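# Move two end drills from tray front row onto ledge

## Task

From the front row of the tray, lift out the drill at the far left end and the drill at the far right end and set both on the ledge just in front of the tray. Every other drill must remain seated in the tray, nothing may end up off the table, and the two placed drills must rest on the ledge by themselves; the grippers must release them and back away at the end.

## Robot and tools

Robot: two arms, left_arm and right_arm, each with a parallel gripper. The names are labels only and do not match the sides of any picture. All printed poses use one scene frame: origin on the table surface midway between the arms, +x reaching out over the table, +z up, and left_arm sitting on the +y side. Each result has a state line per gripper: end_effector_position in metres and end_effector_quat_wxyz. The printed position can be off from the real one, more so when the arm reaches far. A gripper's fingers extend along its own +z axis and close along its own y axis. The reported point sits between the pads, roughly 1 cm short of the fingertips.

execute_actions takes "actions", a list holding zero or one item, plus optional "pictures" (true/false). An empty list commands nothing and returns the current state with images. A motion item is {"rows": [...], "steps": n}: 1 to 15 rows, n from 1 to 15 (default 15), each step lasting 1/30 s; row k drives step k and the final row repeats for leftover steps. A motion needs at least 6 steps. A wait item is {"steps": n} with n up to 300, counted from the previous result, so your thinking time uses some of it.

Every row is 14 numbers, each between -1 and 1: left_arm dx, dy, dz, rx, ry, rz, opening, then right_arm in the same seven slots. Both arms always appear. dx to rz are offsets, not a pose: they are expressed in that gripper's own axes and measured from its pose in the latest result that showed it (before any such result in the scene, and for the second and later calls within a single reply, from where the gripper is when the action begins). All rows in one action share that reference; they do not add up. Scale: 1.0 equals 0.6 m of translation or 180 degrees of rotation; rx, ry, rz form one rotation vector. Opening is absolute: +1 fully open (0.094 m), -1 closed. All-zero offsets are not a pause; they pull the gripper back to the reference pose.

Each step, the command is clipped to at most 70 mm and 16 degrees from the measured gripper pose, then joints follow by damped inverse kinematics, favouring position over orientation. After an action ends, an arm continues only toward its last clipped pose, so a distant target may need several actions; read the new pose and send the remainder. Arms tend to finish a centimetre or more low and can sag further under repeated zero offsets. To hold an arm in place, send in the first call of a reply the offset back to its desired pose and zeros in later calls, raising the aim if it still droops. Each result is captured 6 steps before the action finishes; those 6 steps then play out while you reply. A "Hand target" line appears only when nothing is pending. HELD marks steps where a clearance check stopped part of your row; a "pose unreachable" line names the affected arm.

move takes "target" (a single 14-number row, same layout, frame, scale and offset reference as above) and optional "speed" in m/s, 0.002 to 0.5, default 0.25; rotation is capped at twice that value in rad/s. Both grippers travel straight lines that finish together, lasting 0.5 to 10 s; anything longer stops short at 10 s. Rotation takes the shorter way. Paths ignore obstacles and the other arm. Grippers lag, drift, and may exceed the speed, especially with a nearly straight arm. Openings are applied at the start. The path begins once the robot is still, or after 3 s at most, and ends when everything is at rest or 5 s after the path ends. The result adds a "move:" line giving the ending (done, off_target, moving, held, fault) and limits (paced: the sent pose was clipped; held: some steps were blocked, after which the arm may surge), plus each gripper's distance to its target. If only one arm is named, the other finished fine. Pictures come included; step readings do not.

wait takes "seconds", 0 to 10, and sends nothing new; arms keep heading to their last clipped pose and fingers keep moving.

zoom_image takes "camera" (cam_high, cam_left_wrist or cam_right_wrist) and "region" [x0, y0, x1, y1] in pixels from the top-left corner, at most 504 by 504. cam_high is a 504x504 pinhole view from above; the two wrist cameras are 616x616 fisheye.

finished_scene takes "scene", the current scene's number; it is final and reports success. Always reply with a tool call.

Grip: grip_measured uses the same scale as the commanded opening, with a fixed error of up to about 1 mm per gripper. To hold something, command about 0.03 below grip_measured for a firm grip, less for a gentle one. Pad force tops out near 50 to 62 N; parts thinner than about 2 mm get less.

Holding loads heats motors: MOTOR HOT warns at 85 °C, and at 100 °C an OVER-TEMPERATURE FAULT drops the arm. Joint torque readings are noisy and offset.

Avoid: dropping drills, knocking anything off the table, letting the arms collide or push each other, and fast or deep contacts, since speed and overshoot past contact both raise force. Occasional outside tugs may pull on a held drill or shove loose items.

Each tool is called after "Emit:" as name(argument=value, ...), one argument or row to a line, values as JSON.

## Session

Emit:
execute_actions(
  actions=[],
)

Scene clock: 0.00 s of 5840.00 s.
left_arm: end_effector_position=(+0.5649, +0.5108, +0.3828) grip_measured=+1.000 end_effector_quat_wxyz=(+0.224, +0.707, +0.625, +0.245) | right_arm: end_effector_position=(+0.5097, -0.4698, +0.3832) grip_measured=+1.000 end_effector_quat_wxyz=(+0.689, +0.685, +0.176, +0.157)
Joint positions: left_arm=[ 0.632  1.698  1.909 -1.167  0.302  2.077  0.094] | right_arm=[0.105 1.313 0.964 0.348 1.039 1.543 0.094]
Joint velocities: left_arm=[ 0.005 -0.015 -0.017 -0.002  0.007  0.022  0.   ] | right_arm=[-0.005 -0.005 -0.022  0.002 -0.007 -0.037  0.   ]
Joint torques (N m, as the arm reports them, + toward a larger angle): no reading
Hand target (left_arm): +0.567, +0.512, +0.401; +0.228, +0.704, +0.619, +0.262
Hand target (right_arm): +0.512, -0.470, +0.402; +0.694, +0.681, +0.163, +0.170

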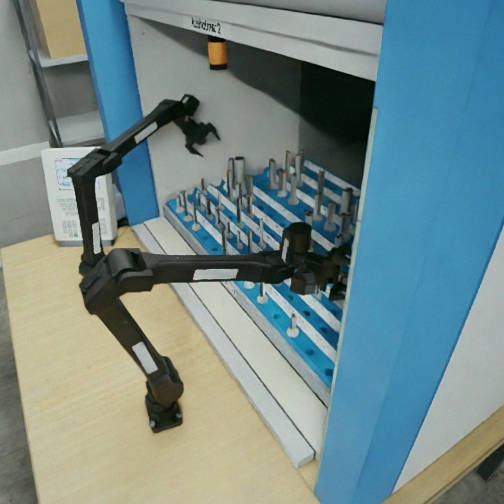

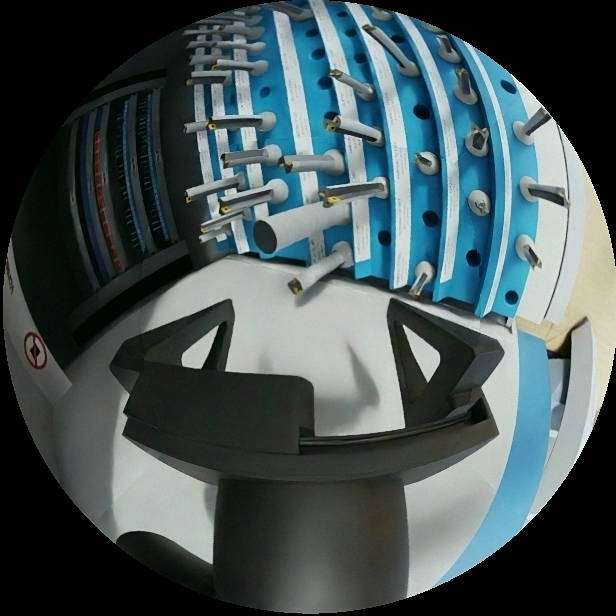

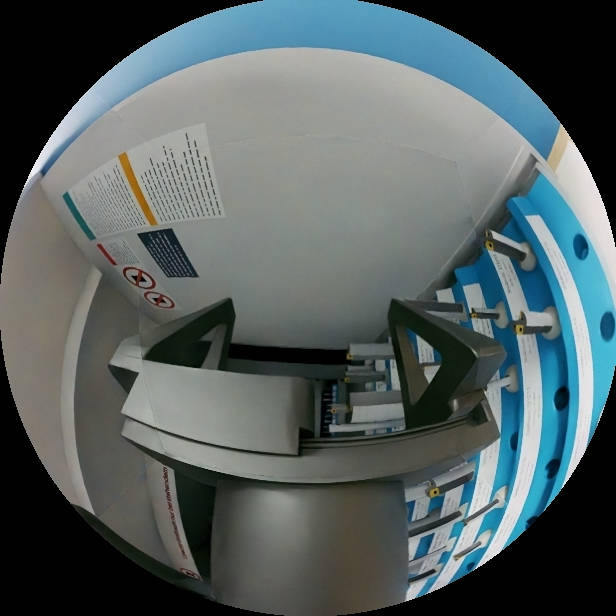

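Emit:
zoom_image(
  camera="cam_high",
  region=[120, 130, 380, 390],
)

Emit:
zoom_image(
  camera="cam_left_wrist",
  region=[160, 0, 616, 340],
)

Region (120, 130, 380, 390) of cam_high's 504x504 image, scaled by 1.938, with more detail than that image has.

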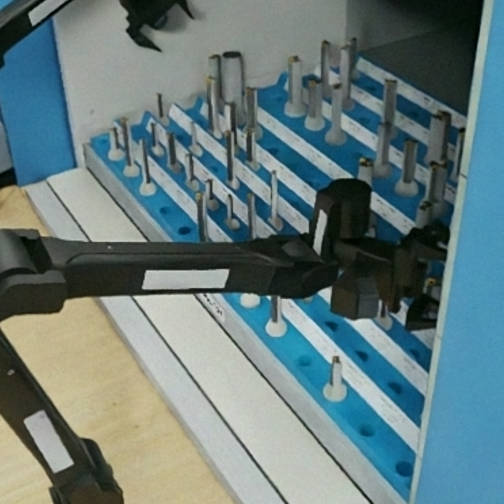

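Region (160, 0, 616, 340) of cam_left_wrist's 616x616 image, scaled by 1.105, with more detail than that image has; it fills the top 376 rows of this view, and the rest is white.

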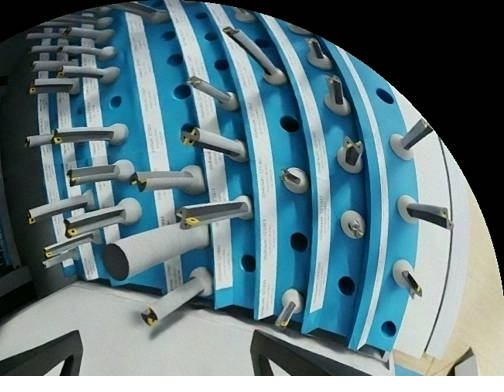

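Emit:
move(
  target=[-0.0523,-0.276,-0.090,0.179,0.164,-0.516,1,-0.1213,-0.1083,-0.2323,0.440,0.277,-0.264,1],
  speed=0.2,
)

Scene clock: 11.33 s of 5840.00 s.
left_arm: end_effector_position=(+0.4094, +0.4955, +0.3113) grip_measured=+1.000 end_effector_quat_wxyz=(+0.008, +0.017, +1.000, +0.004) | right_arm: end_effector_position=(+0.3712, -0.3768, +0.3033) grip_measured=+1.000 end_effector_quat_wxyz=(+0.002, +0.710, +0.704, -0.016)
Joint positions: left_arm=[ 0.647  1.654  1.798 -1.697  0.001  0.528  0.094] | right_arm=[-0.052  1.326  1.417 -1.675  0.029  1.366  0.094]
Joint velocities: left_arm=[-0.005 -0.015 -0.007 -0.017  0.007  0.081  0.   ] | right_arm=[-0.015 -0.005 -0.007  0.007 -0.022  0.022  0.   ]
Joint torques (N m, as the arm reports them, + toward a larger angle): left_arm=[  2.08 -15.71   9.78  -0.02   0.2   -0.13] | right_arm=[-1.12 -7.95 11.58  0.05 -0.03 -0.25]
Hand target (left_arm): +0.400, +0.497, +0.319; +0.010, +0.003, +1.000, +0.003
Hand target (right_arm): +0.380, -0.383, +0.321; +0.016, +0.709, +0.705, -0.005
Off the commanded pose (left_arm): 0.013 m, 2 deg.
Off the commanded pose (right_arm): 0.019 m, 2 deg.
joint sent to its limit (left arm) — the command would take joint 4 (wrist pitch) past its lower limit, so that joint was sent only as far as its limit.
joint sent to its limit (right arm) — the command would take joint 4 (wrist pitch) past its lower limit, so that joint was sent only as far as its limit.
Kept back: nothing.
After step 90, 3.30 s passed at rest.
move: off_target (left_arm, right_arm)

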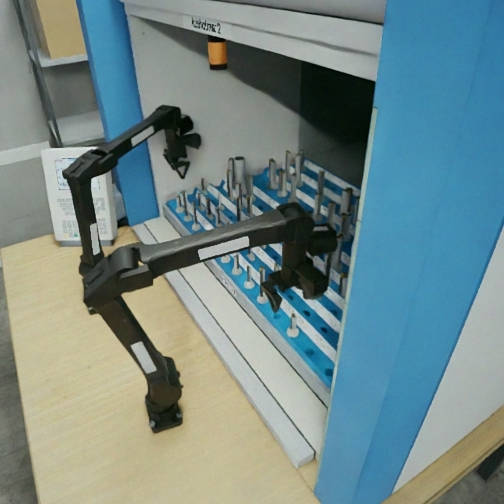

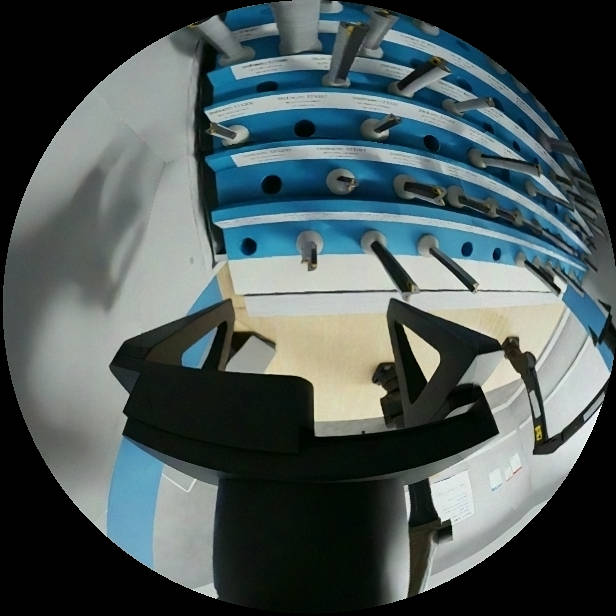

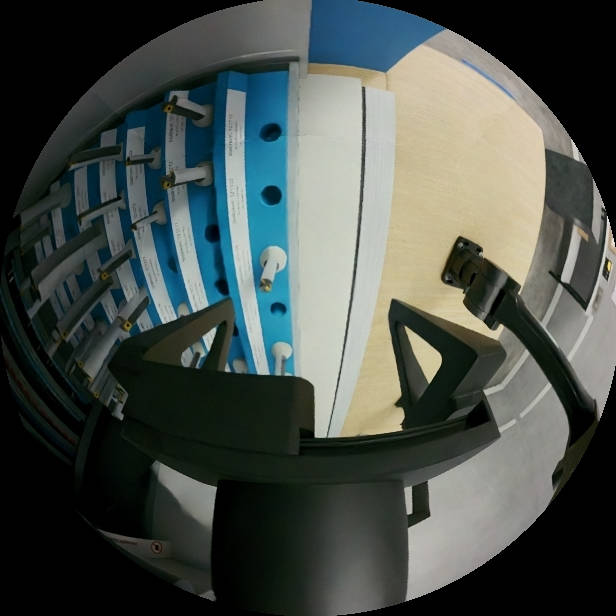

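Emit:
zoom_image(
  camera="cam_left_wrist",
  region=[180, 60, 520, 340],
)

Emit:
zoom_image(
  camera="cam_right_wrist",
  region=[130, 60, 450, 380],
)

Region (180, 60, 520, 340) of cam_left_wrist's 616x616 image, scaled by 1.482, with more detail than that image has; it fills the top 415 rows of this view, and the rest is white.

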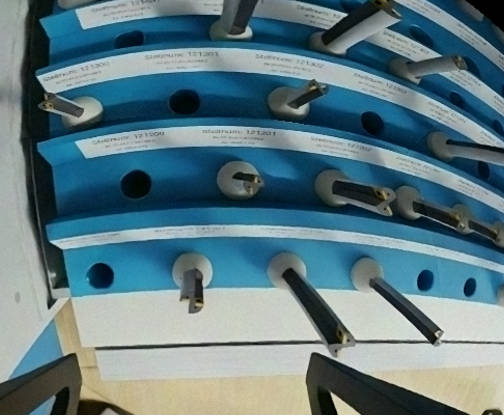

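Region (130, 60, 450, 380) of cam_right_wrist's 616x616 image, scaled by 1.575, with more detail than that image has.

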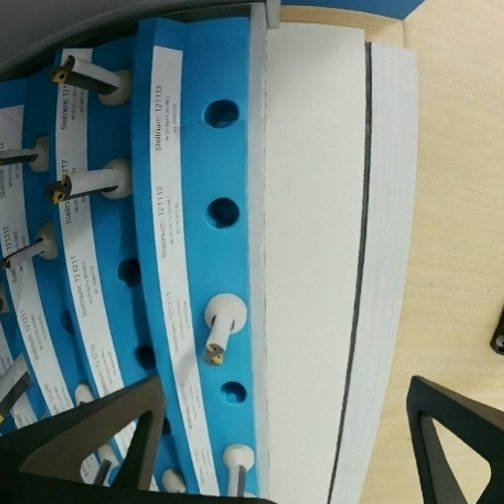

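Emit:
move(
  target=[0.049,0.0025,0.11,0,0,0,1,0.111,0.081,0.095,0,0,0,1],
  speed=0.15,
)

Scene clock: 16.60 s of 5840.00 s.
left_arm: end_effector_position=(+0.3862, +0.4930, +0.2324) grip_measured=+1.000 end_effector_quat_wxyz=(-0.009, +0.018, +1.000, -0.006) | right_arm: end_effector_position=(+0.4163, -0.3133, +0.2481) grip_measured=+1.000 end_effector_quat_wxyz=(+0.003, +0.706, +0.708, -0.016)
Joint positions: left_arm=[ 0.665  1.614  1.541 -1.519  0.001  0.548  0.094] | right_arm=[ 0.123  1.421  1.365 -1.534  0.027  1.529  0.094]
Joint velocities: left_arm=[-0.005 -0.005  0.002  0.007 -0.022 -0.037  0.   ] | right_arm=[-0.005 -0.024  0.002 -0.012  0.037  0.037  0.   ]
Joint torques (N m, as the arm reports them, + toward a larger angle): left_arm=[  2.05 -15.9    9.81   1.09   0.07   0.02] | right_arm=[-0.71 -9.74  6.83  1.12  0.09  0.01]
Hand target (left_arm): +0.382, +0.498, +0.244; +0.008, +0.017, +1.000, +0.004
Hand target (right_arm): +0.418, -0.311, +0.245; +0.003, +0.710, +0.704, -0.015
Off the commanded pose (left_arm): 0.014 m, 2 deg.
Off the commanded pose (right_arm): 0.005 m, 1 deg.
Kept back: nothing.
After step 90, 1.17 s passed at rest.
move: off_target (left_arm)

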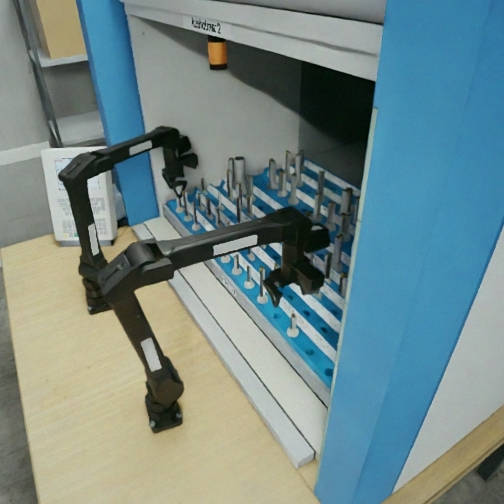

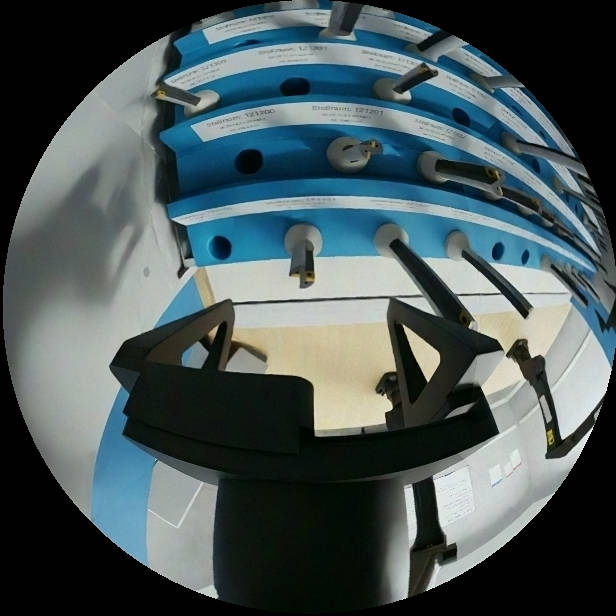

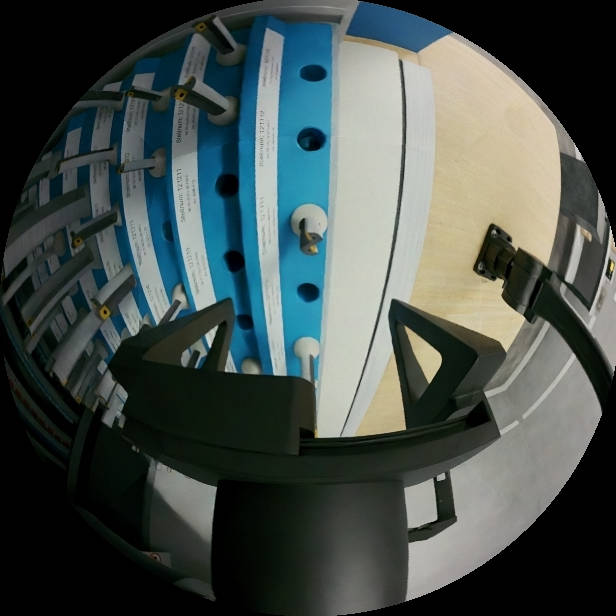

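Emit:
zoom_image(
  camera="cam_left_wrist",
  region=[200, 200, 420, 400],
)

Emit:
zoom_image(
  camera="cam_high",
  region=[140, 120, 260, 240],
)

Region (200, 200, 420, 400) of cam_left_wrist's 616x616 image, scaled by 2.291, with more detail than that image has; it fills the top 458 rows of this view, and the rest is white.

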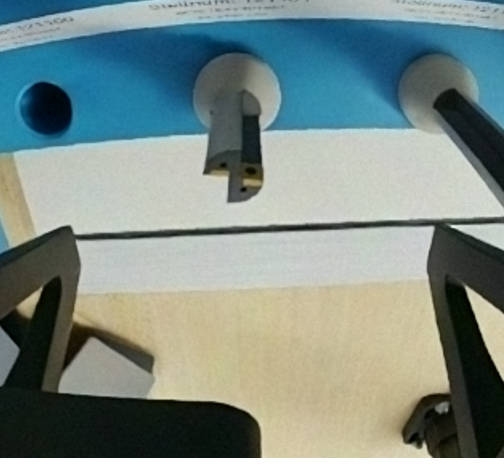

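Region (140, 120, 260, 240) of cam_high's 504x504 image, scaled by 4.200, with more detail than that image has.

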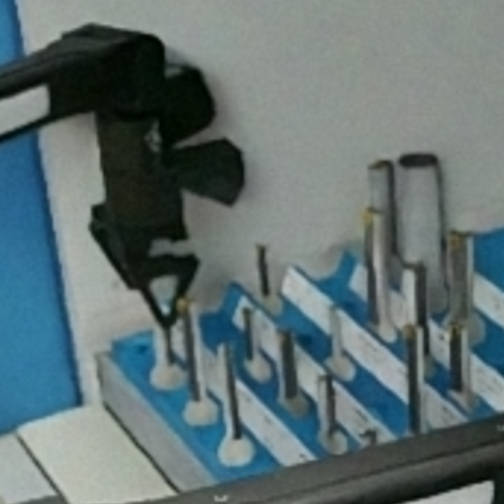

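Emit:
move(
  target=[-0.007,0.010,-0.04,0,0,-0.42,0.0,-0.041,0,0.0,0,0,0,0.0],
  speed=0.3,
)

Scene clock: 24.10 s of 5840.00 s.
left_arm: end_effector_position=(+0.3788, +0.4888, +0.2389) grip_measured=+0.002 end_effector_quat_wxyz=(-0.029, -0.590, +0.807, +0.003) | right_arm: end_effector_position=(+0.4149, -0.3322, +0.2481) grip_measured=+0.002 end_effector_quat_wxyz=(+0.002, +0.707, +0.708, -0.016)
Joint positions: left_arm=[ 0.665  1.614  1.557 -1.572  0.002 -0.751  0.047] | right_arm=[ 0.077  1.421  1.365 -1.534  0.027  1.485  0.047]
Joint velocities: left_arm=[-0.005 -0.005 -0.007 -0.002 -0.037  0.037  0.   ] | right_arm=[ 0.005 -0.005 -0.017 -0.012 -0.022 -0.037  0.001]
Joint torques (N m, as the arm reports them, + toward a larger angle): left_arm=[  1.16 -12.4   15.57  -0.1   -0.08  -0.12] | right_arm=[-0.29 -9.28  7.57  0.6   0.25 -0.22]
Hand target (left_arm): +0.390, +0.499, +0.256; -0.010, -0.599, +0.801, +0.000
Hand target (right_arm): +0.417, -0.338, +0.248; +0.002, +0.706, +0.708, -0.017
Off the commanded pose (left_arm): 0.024 m, 2 deg.
Off the commanded pose (right_arm): 0.006 m, 0 deg.
Kept back: nothing.
After step 90, 1.70 s passed at rest.
move: off_target (left_arm)

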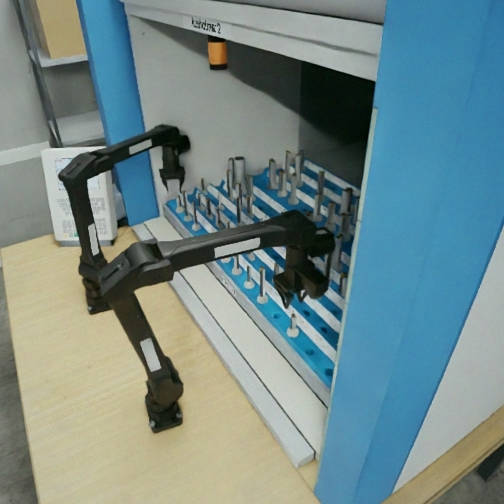

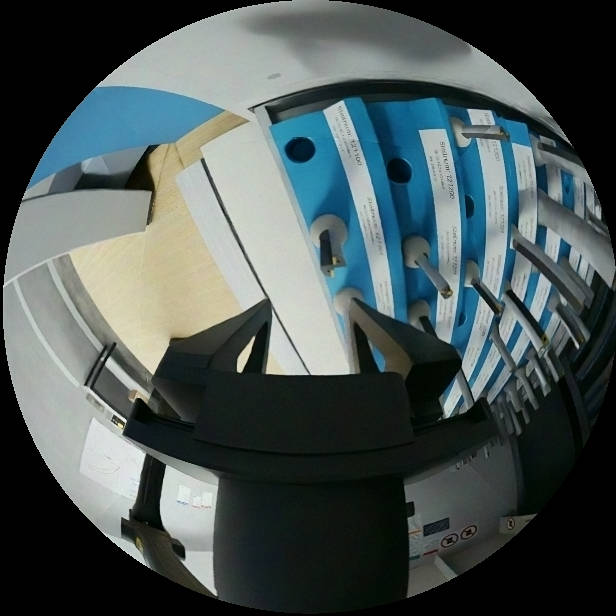

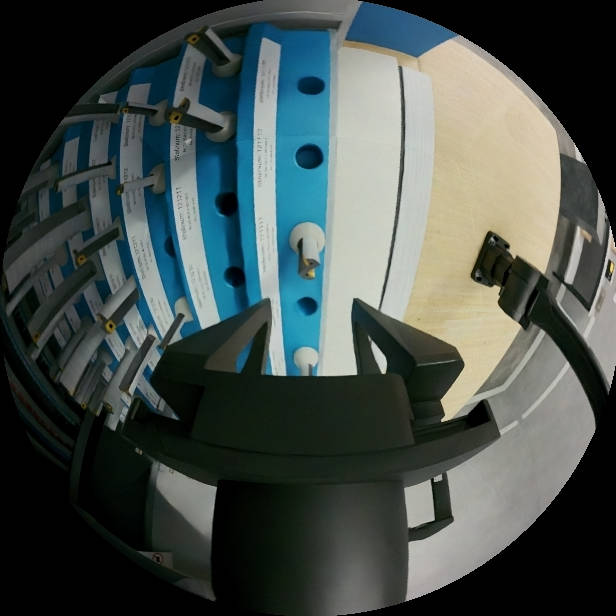

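Emit:
move(
  target=[-0.0378,-0.023,-0.034,0.019,-0.02,0,0.0,-0.0217,0.003,0.0,-0.0063,0.0081,0,0.0],
  speed=0.05,
)

Scene clock: 26.57 s of 5840.00 s.
left_arm: end_effector_position=(+0.3831, +0.4912, +0.2387) grip_measured=+0.002 end_effector_quat_wxyz=(-0.019, -0.591, +0.807, +0.001) | right_arm: end_effector_position=(+0.4149, -0.3404, +0.2481) grip_measured=+0.002 end_effector_quat_wxyz=(-0.004, +0.708, +0.706, -0.006)
Joint positions: left_arm=[ 0.665  1.614  1.557 -1.551  0.002 -0.751  0.047] | right_arm=[ 0.047  1.421  1.365 -1.53   0.004  1.459  0.047]
Joint velocities: left_arm=[-0.005 -0.015 -0.007  0.007 -0.022  0.007  0.001] | right_arm=[-0.005  0.005  0.002 -0.012 -0.007  0.022  0.001]
Joint torques (N m, as the arm reports them, + toward a larger angle): left_arm=[  1.81 -12.67  15.62   1.01  -0.11   0.06] | right_arm=[ -0.31 -10.34   7.23   0.87   0.01  -0.21]
Hand target (left_arm): +0.398, +0.506, +0.258; +0.015, -0.591, +0.806, -0.002
Hand target (right_arm): +0.417, -0.345, +0.248; -0.001, +0.707, +0.707, -0.001
Off the commanded pose (left_arm): 0.030 m, 4 deg.
Off the commanded pose (right_arm): 0.005 m, 1 deg.
Kept back: nothing.
move: off_target (left_arm)

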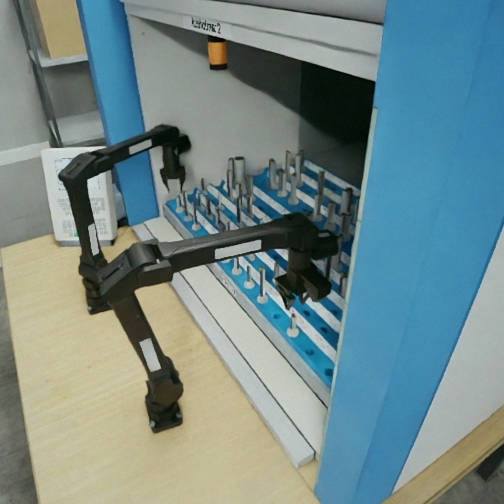

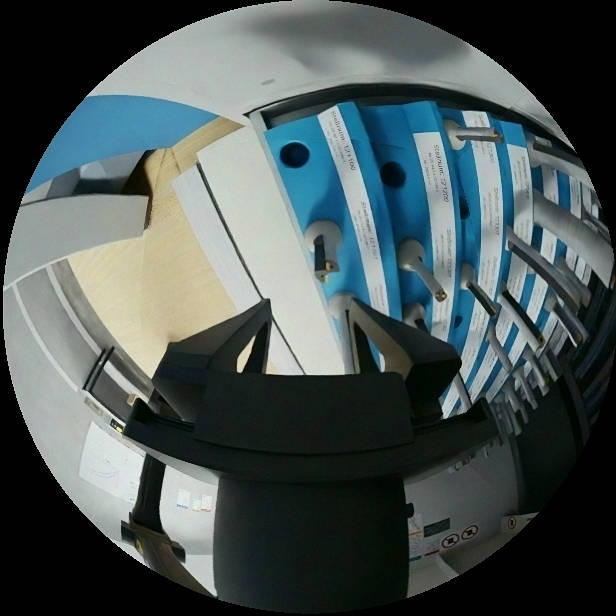

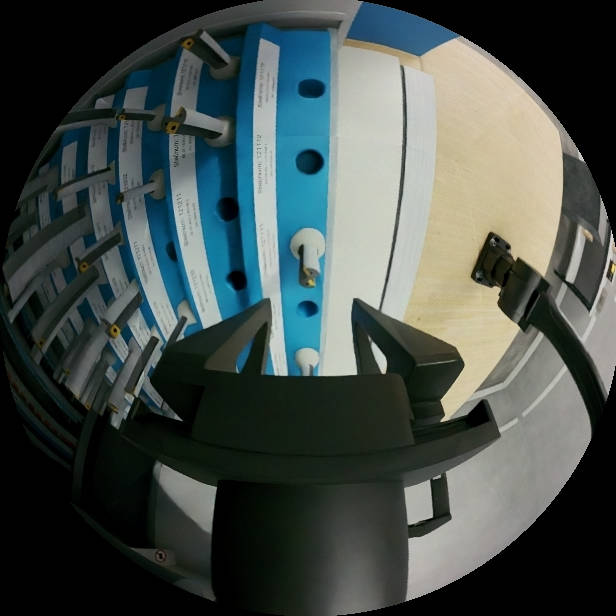

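Emit:
zoom_image(
  camera="cam_high",
  region=[40, 90, 240, 290],
)

Region (40, 90, 240, 290) of cam_high's 504x504 image, scaled by 2.520, with more detail than that image has.

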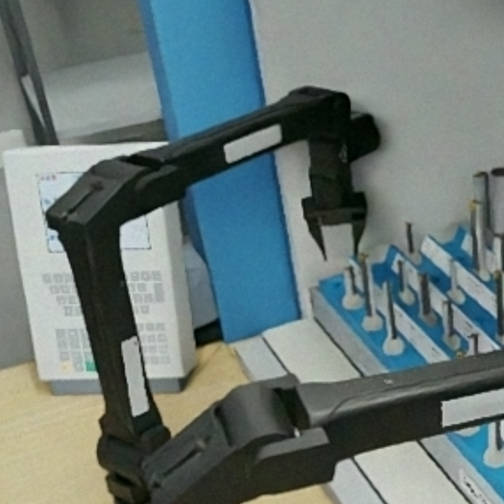

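Emit:
move(
  target=[-0.0538,-0.029,-0.044,0.0076,-0.0092,0,0.0,-0.008,0.003,0.11,0,0,0,0.0],
  speed=0.05,
)

Scene clock: 29.97 s of 5840.00 s.
left_arm: end_effector_position=(+0.3998, +0.5028, +0.2521) grip_measured=+0.002 end_effector_quat_wxyz=(-0.012, -0.589, +0.808, +0.000) | right_arm: end_effector_position=(+0.4143, -0.3403, +0.1891) grip_measured=+0.002 end_effector_quat_wxyz=(-0.002, +0.707, +0.707, -0.004)
Joint positions: left_arm=[ 0.669  1.658  1.648 -1.585  0.002 -0.744  0.047] | right_arm=[ 0.047  1.436  1.225 -1.368  0.004  1.457  0.047]
Joint velocities: left_arm=[-0.005 -0.015 -0.002 -0.002  0.022 -0.081  0.   ] | right_arm=[-0.005  0.005 -0.012  0.002 -0.022 -0.022 -0.001]
Joint torques (N m, as the arm reports them, + toward a larger angle): left_arm=[  2.35 -12.59  15.69  -0.07  -0.2    0.05] | right_arm=[-0.57 -9.49  6.76  1.    0.18 -0.17]
Hand target (left_arm): +0.409, +0.517, +0.264; +0.001, -0.591, +0.807, +0.000
Hand target (right_arm): +0.415, -0.344, +0.182; -0.005, +0.708, +0.706, -0.006
Off the commanded pose (left_arm): 0.021 m, 1 deg.
Off the commanded pose (right_arm): 0.009 m, 0 deg.
Kept back: nothing.
move: off_target (left_arm)

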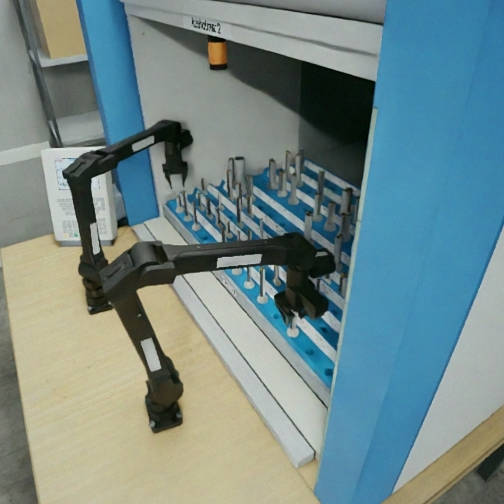

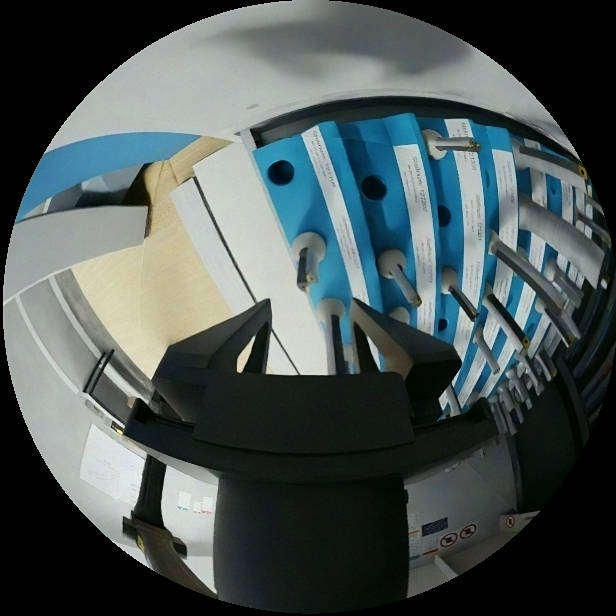

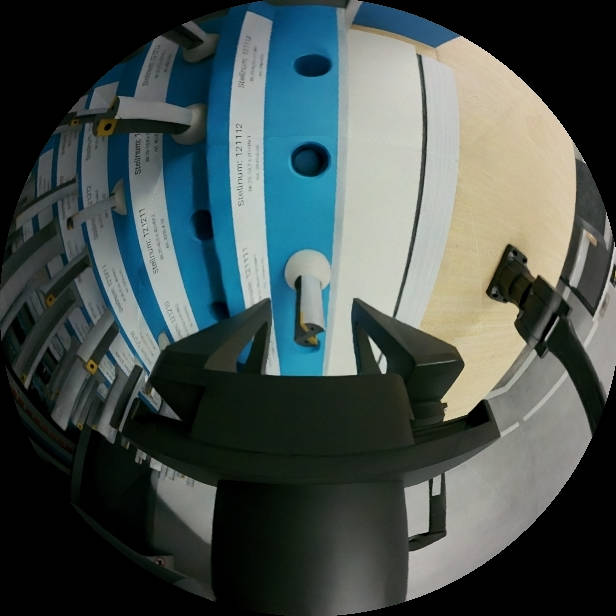

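Emit:
zoom_image(
  camera="cam_left_wrist",
  region=[230, 200, 390, 360],
)

Emit:
move(
  target=[0.016,0.024,-0.02,0,0,0,0.0,-0.006,0.002,0.028,0,0,0,0.0],
  speed=0.03,
)

Region (230, 200, 390, 360) of cam_left_wrist's 616x616 image, scaled by 3.150, with more detail than that image has.

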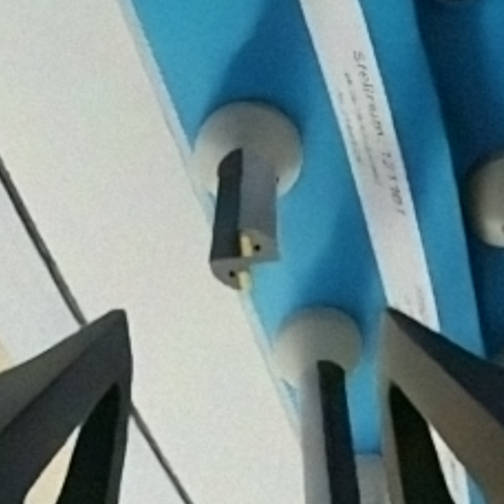

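Scene clock: 31.37 s of 5840.00 s.
left_arm: end_effector_position=(+0.3918, +0.4983, +0.2539) grip_measured=+0.002 end_effector_quat_wxyz=(-0.017, -0.589, +0.808, +0.001) | right_arm: end_effector_position=(+0.4145, -0.3403, +0.1806) grip_measured=+0.002 end_effector_quat_wxyz=(+0.001, +0.708, +0.707, -0.001)
Joint positions: left_arm=[ 0.669  1.639  1.628 -1.593  0.002 -0.743  0.047] | right_arm=[ 0.047  1.436  1.202 -1.337  0.004  1.457  0.047]
Joint velocities: left_arm=[-0.015 -0.015 -0.032  0.032  0.066  0.051 -0.001] | right_arm=[ 0.005 -0.015 -0.022  0.002  0.007  0.007  0.001]
Joint torques (N m, as the arm reports them, + toward a larger angle): left_arm=[  2.15 -15.6    9.65   0.03  -0.06   0.05] | right_arm=[-0.7  -8.69  6.38  0.9   0.16 -0.21]
Hand target (left_arm): +0.383, +0.498, +0.264; -0.012, -0.589, +0.808, +0.000
Hand target (right_arm): +0.415, -0.344, +0.172; -0.002, +0.708, +0.707, -0.004
Off the commanded pose (left_arm): 0.014 m, 0 deg.
Off the commanded pose (right_arm): 0.009 m, 1 deg.
Kept back: nothing.
move: off_target (left_arm)

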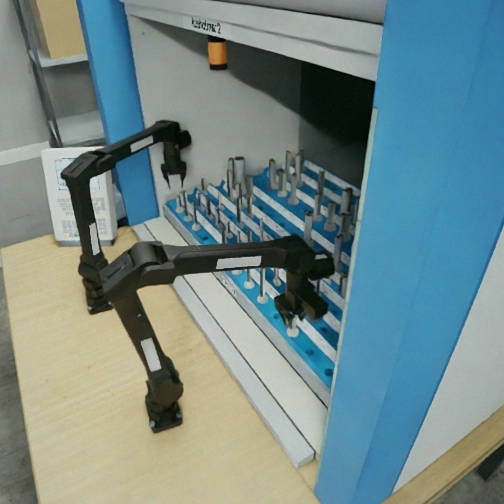

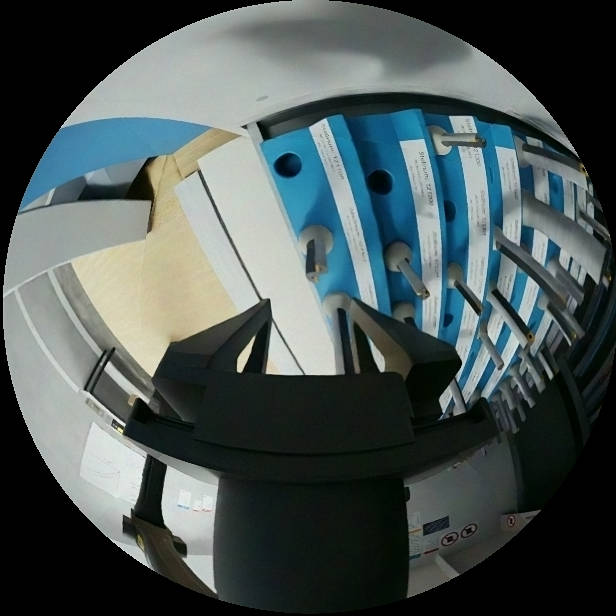

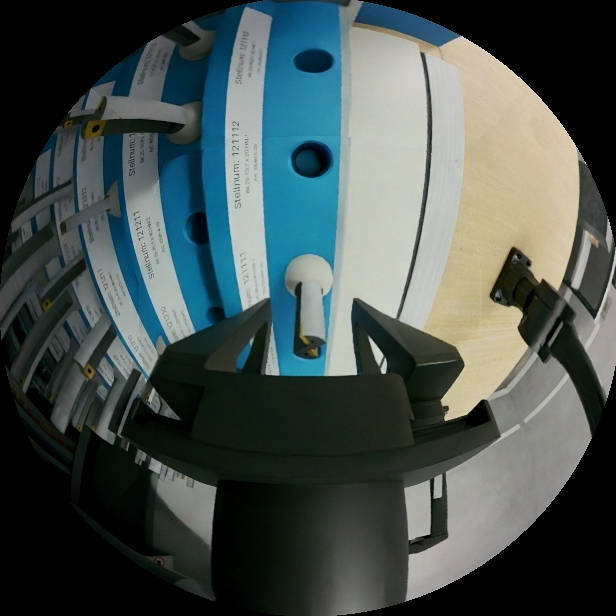

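Emit:
move(
  target=[-0.015,-0.016,0.058,0.006,-0.009,0,0.0,-0.006,0.001,0.014,0,0,0,-0.66],
  speed=0.03,
)

Scene clock: 33.73 s of 5840.00 s.
left_arm: end_effector_position=(+0.3994, +0.5030, +0.2287) grip_measured=+0.002 end_effector_quat_wxyz=(+0.004, -0.589, +0.808, -0.000) | right_arm: end_effector_position=(+0.4155, -0.3405, +0.1787) grip_measured=-0.658 end_effector_quat_wxyz=(+0.004, +0.708, +0.707, +0.000)
Joint positions: left_arm=[ 0.669  1.639  1.563 -1.487 -0.    -0.743  0.047] | right_arm=[ 0.047  1.436  1.197 -1.326  0.004  1.457  0.016]
Joint velocities: left_arm=[ 0.005  0.015  0.007  0.012  0.022 -0.007 -0.   ] | right_arm=[-0.005  0.005 -0.007  0.012  0.037 -0.007  0.001]
Joint torques (N m, as the arm reports them, + toward a larger angle): left_arm=[  0.34 -12.53   9.79   1.17  -0.23  -0.1 ] | right_arm=[-0.51 -9.52  6.32  0.92  0.21 -0.11]
Hand target (left_arm): +0.403, +0.503, +0.219; +0.000, -0.589, +0.808, +0.002
Hand target (right_arm): +0.415, -0.344, +0.172; +0.001, +0.708, +0.707, -0.002
Off the commanded pose (left_arm): 0.011 m, 0 deg.
Off the commanded pose (right_arm): 0.007 m, 0 deg.
Kept back: nothing.
move: off_target (left_arm)

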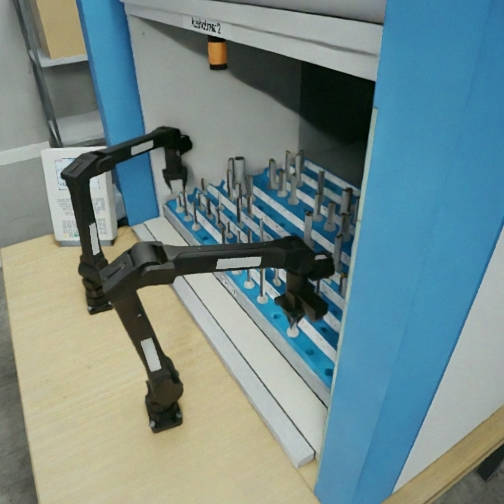

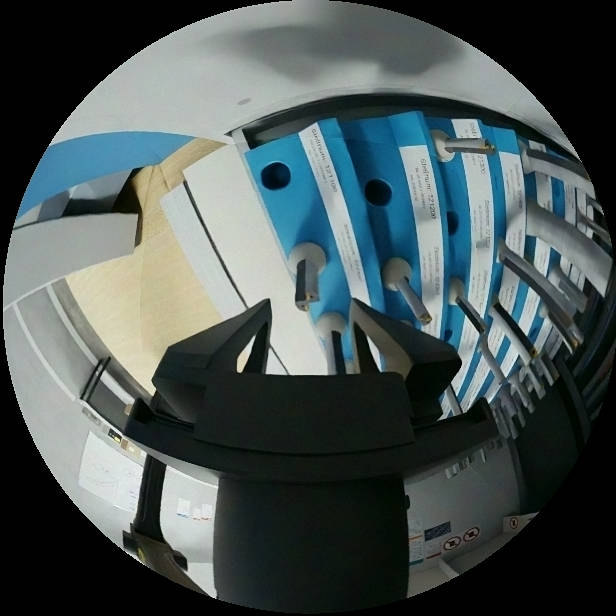

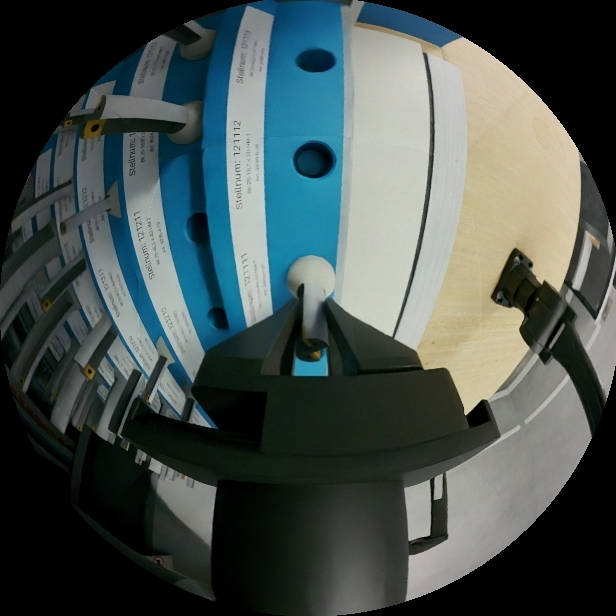

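Emit:
move(
  target=[0.0178,0.0112,0.0595,0,0,0,0.0,-0.006,0.0,0.011,0,0,0,-0.72],
  speed=0.03,
)

Scene clock: 37.37 s of 5840.00 s.
left_arm: end_effector_position=(+0.3887, +0.4970, +0.1863) grip_measured=+0.002 end_effector_quat_wxyz=(-0.010, -0.589, +0.808, +0.001) | right_arm: end_effector_position=(+0.4157, -0.3403, +0.1776) grip_measured=-0.718 end_effector_quat_wxyz=(+0.004, +0.708, +0.707, +0.001)
Joint positions: left_arm=[ 0.669  1.639  1.45  -1.402 -0.    -0.743  0.047] | right_arm=[ 0.047  1.436  1.194 -1.321  0.003  1.457  0.013]
Joint velocities: left_arm=[-0.015  0.005  0.012 -0.007 -0.051 -0.007 -0.   ] | right_arm=[ 0.015  0.005 -0.012 -0.012 -0.037 -0.081 -0.   ]
Joint torques (N m, as the arm reports them, + toward a larger angle): left_arm=[  0.15 -14.92   9.63   1.14  -0.07  -0.12] | right_arm=[-0.96 -9.37  6.51  0.77  0.18 -0.16]
Hand target (left_arm): +0.391, +0.495, +0.193; +0.004, -0.589, +0.808, -0.000
Hand target (right_arm): +0.416, -0.344, +0.172; +0.004, +0.708, +0.707, +0.000
Off the commanded pose (left_arm): 0.007 m, 2 deg.
Off the commanded pose (right_arm): 0.007 m, 0 deg.
Kept back: nothing.
move: done

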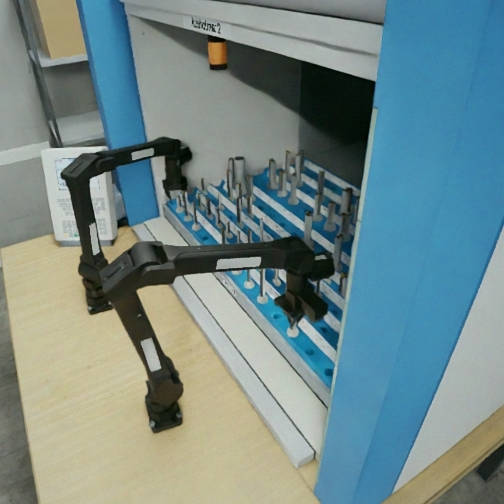

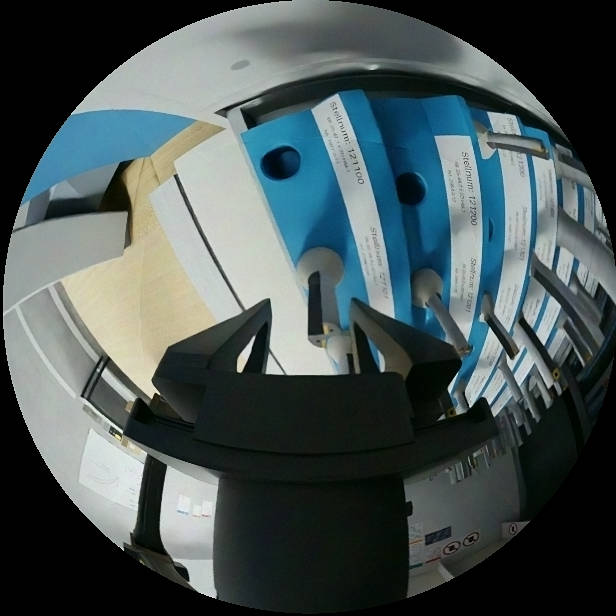

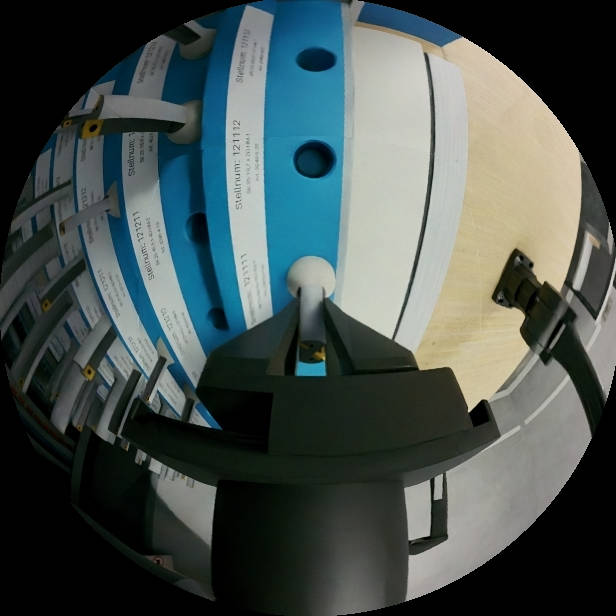

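Emit:
move(
  target=[0.0005,-0.0147,-0.003,0.0107,-0.012,0,0.0,-0.006,0.0,0.010,0,0,0,-0.78],
  speed=0.03,
)

Emit:
zoom_image(
  camera="cam_right_wrist",
  region=[250, 240, 380, 390],
)

Emit:
zoom_image(
  camera="cam_left_wrist",
  region=[250, 240, 380, 390],
)

Scene clock: 39.10 s of 5840.00 s.
left_arm: end_effector_position=(+0.3934, +0.4996, +0.1821) grip_measured=+0.002 end_effector_quat_wxyz=(+0.003, -0.590, +0.807, -0.000) | right_arm: end_effector_position=(+0.4158, -0.3404, +0.1776) grip_measured=-0.762 end_effector_quat_wxyz=(+0.004, +0.708, +0.707, +0.001)
Joint positions: left_arm=[ 0.669  1.639  1.439 -1.365 -0.    -0.747  0.047] | right_arm=[ 0.047  1.436  1.194 -1.32   0.003  1.457  0.011]
Joint velocities: left_arm=[-0.005  0.005  0.002  0.012  0.007 -0.051  0.001] | right_arm=[ 0.005  0.005 -0.002  0.007  0.051 -0.051 -0.001]
Joint torques (N m, as the arm reports them, + toward a larger angle): left_arm=[ -0.43 -14.88   9.51   1.28  -0.16  -0.13] | right_arm=[-0.28 -8.84  6.18  1.08  0.16 -0.21]
Hand target (left_arm): +0.397, +0.494, +0.188; +0.015, -0.589, +0.808, -0.001
Hand target (right_arm): +0.416, -0.344, +0.172; +0.004, +0.708, +0.707, +0.001
Off the commanded pose (left_arm): 0.009 m, 1 deg.
Off the commanded pose (right_arm): 0.007 m, 0 deg.
Kept back: nothing.
move: done

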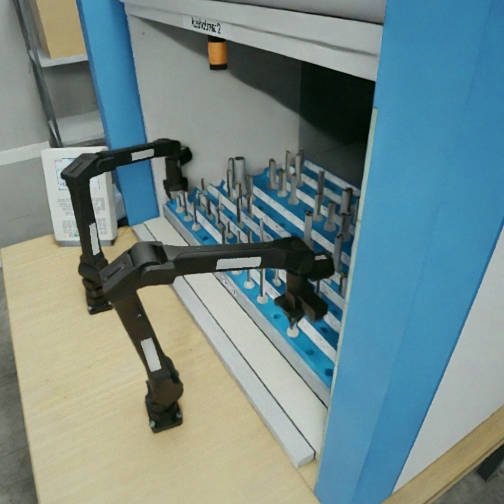

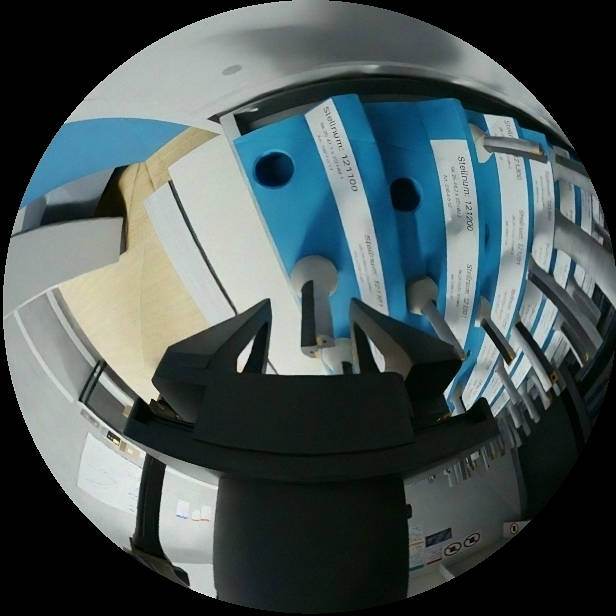

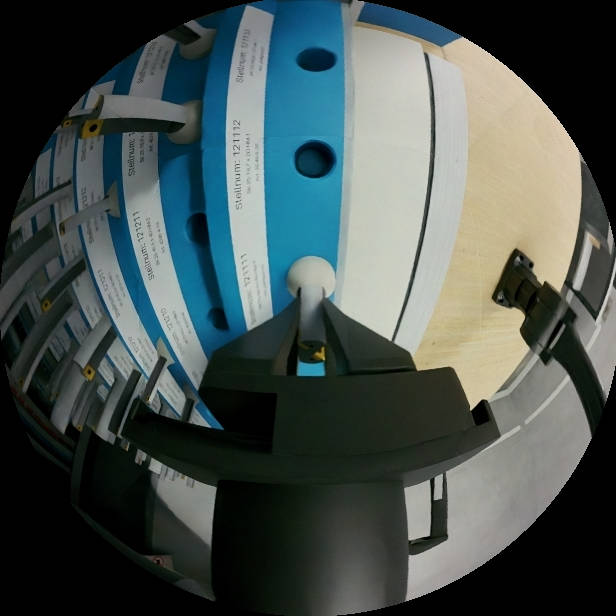

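Region (250, 240, 380, 390) of cam_right_wrist's 616x616 image, scaled by 3.360, with more detail than that image has; it fills the left 437 columns of this view, and the rest is white.

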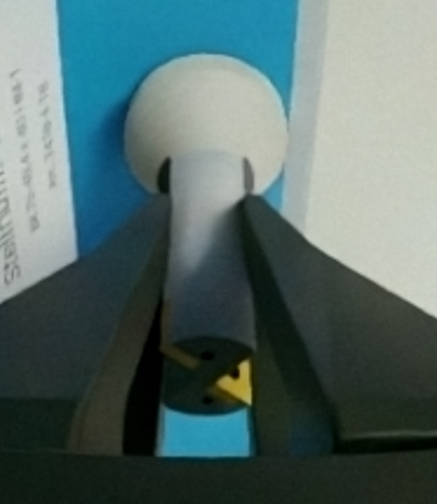

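Region (250, 240, 380, 390) of cam_left_wrist's 616x616 image, scaled by 3.360, with more detail than that image has; it fills the left 437 columns of this view, and the rest is white.

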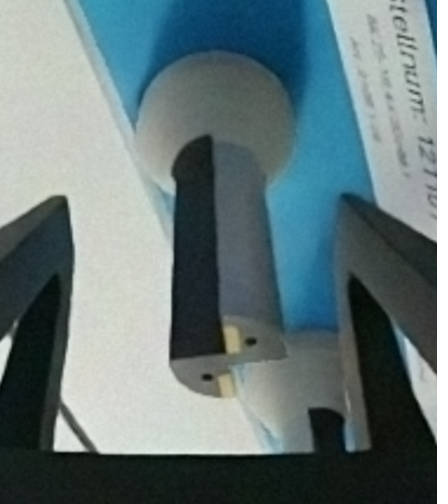

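Emit:
move(
  target=[0.006,-0.008,-0.010,0.006,-0.006,0,-0.64,-0.006,0.0,0.010,0,0,0,-0.795],
  speed=0.03,
)

Scene clock: 40.20 s of 5840.00 s.
left_arm: end_effector_position=(+0.3956, +0.4989, +0.1821) grip_measured=-0.633 end_effector_quat_wxyz=(+0.006, -0.591, +0.807, -0.003) | right_arm: end_effector_position=(+0.4158, -0.3404, +0.1776) grip_measured=-0.767 end_effector_quat_wxyz=(+0.004, +0.708, +0.707, +0.001)
Joint positions: left_arm=[ 0.667  1.639  1.439 -1.359  0.005 -0.749  0.017] | right_arm=[ 0.047  1.436  1.194 -1.32   0.003  1.457  0.011]
Joint velocities: left_arm=[ 0.005 -0.005  0.002 -0.007  0.007 -0.066  0.001] | right_arm=[-0.015 -0.005  0.017 -0.027  0.095 -0.007  0.001]
Joint torques (N m, as the arm reports them, + toward a larger angle): left_arm=[ -0.05 -15.09   9.4    0.97  -0.31  -0.12] | right_arm=[-0.94 -9.71  6.24  1.02  0.13 -0.16]
Hand target (left_arm): +0.397, +0.495, +0.188; +0.016, -0.590, +0.807, -0.002
Hand target (right_arm): +0.416, -0.344, +0.172; +0.004, +0.708, +0.707, +0.001
Off the commanded pose (left_arm): 0.007 m, 1 deg.
Off the commanded pose (right_arm): 0.007 m, 0 deg.
Kept back: nothing.
move: done

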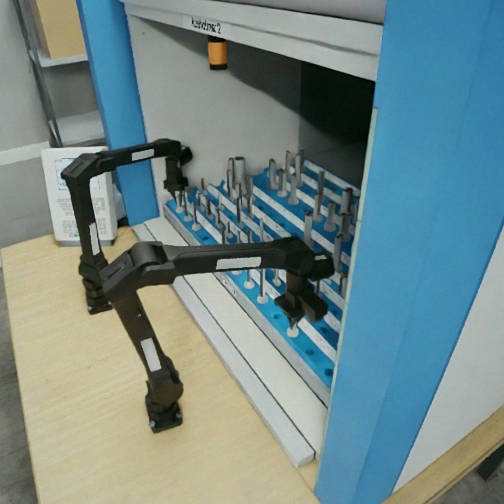

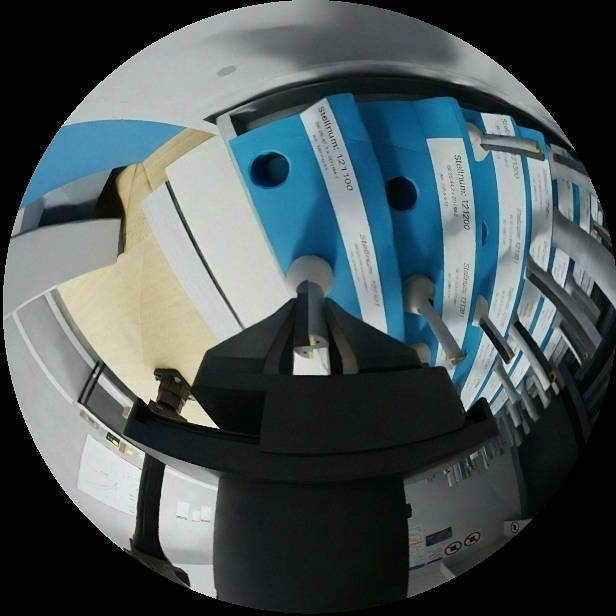

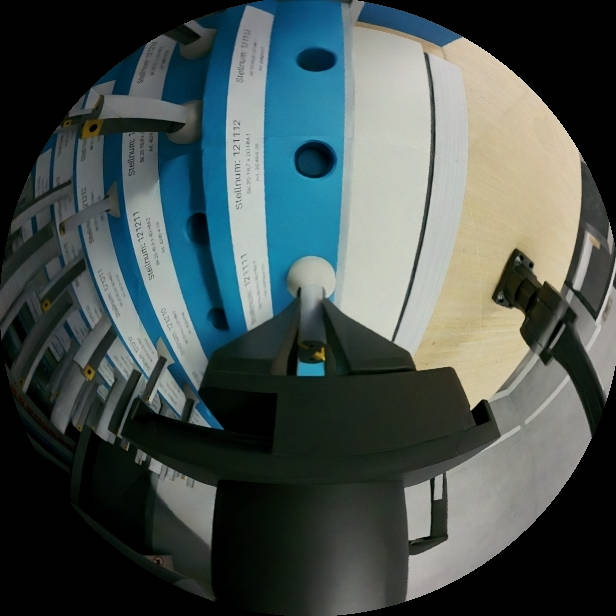

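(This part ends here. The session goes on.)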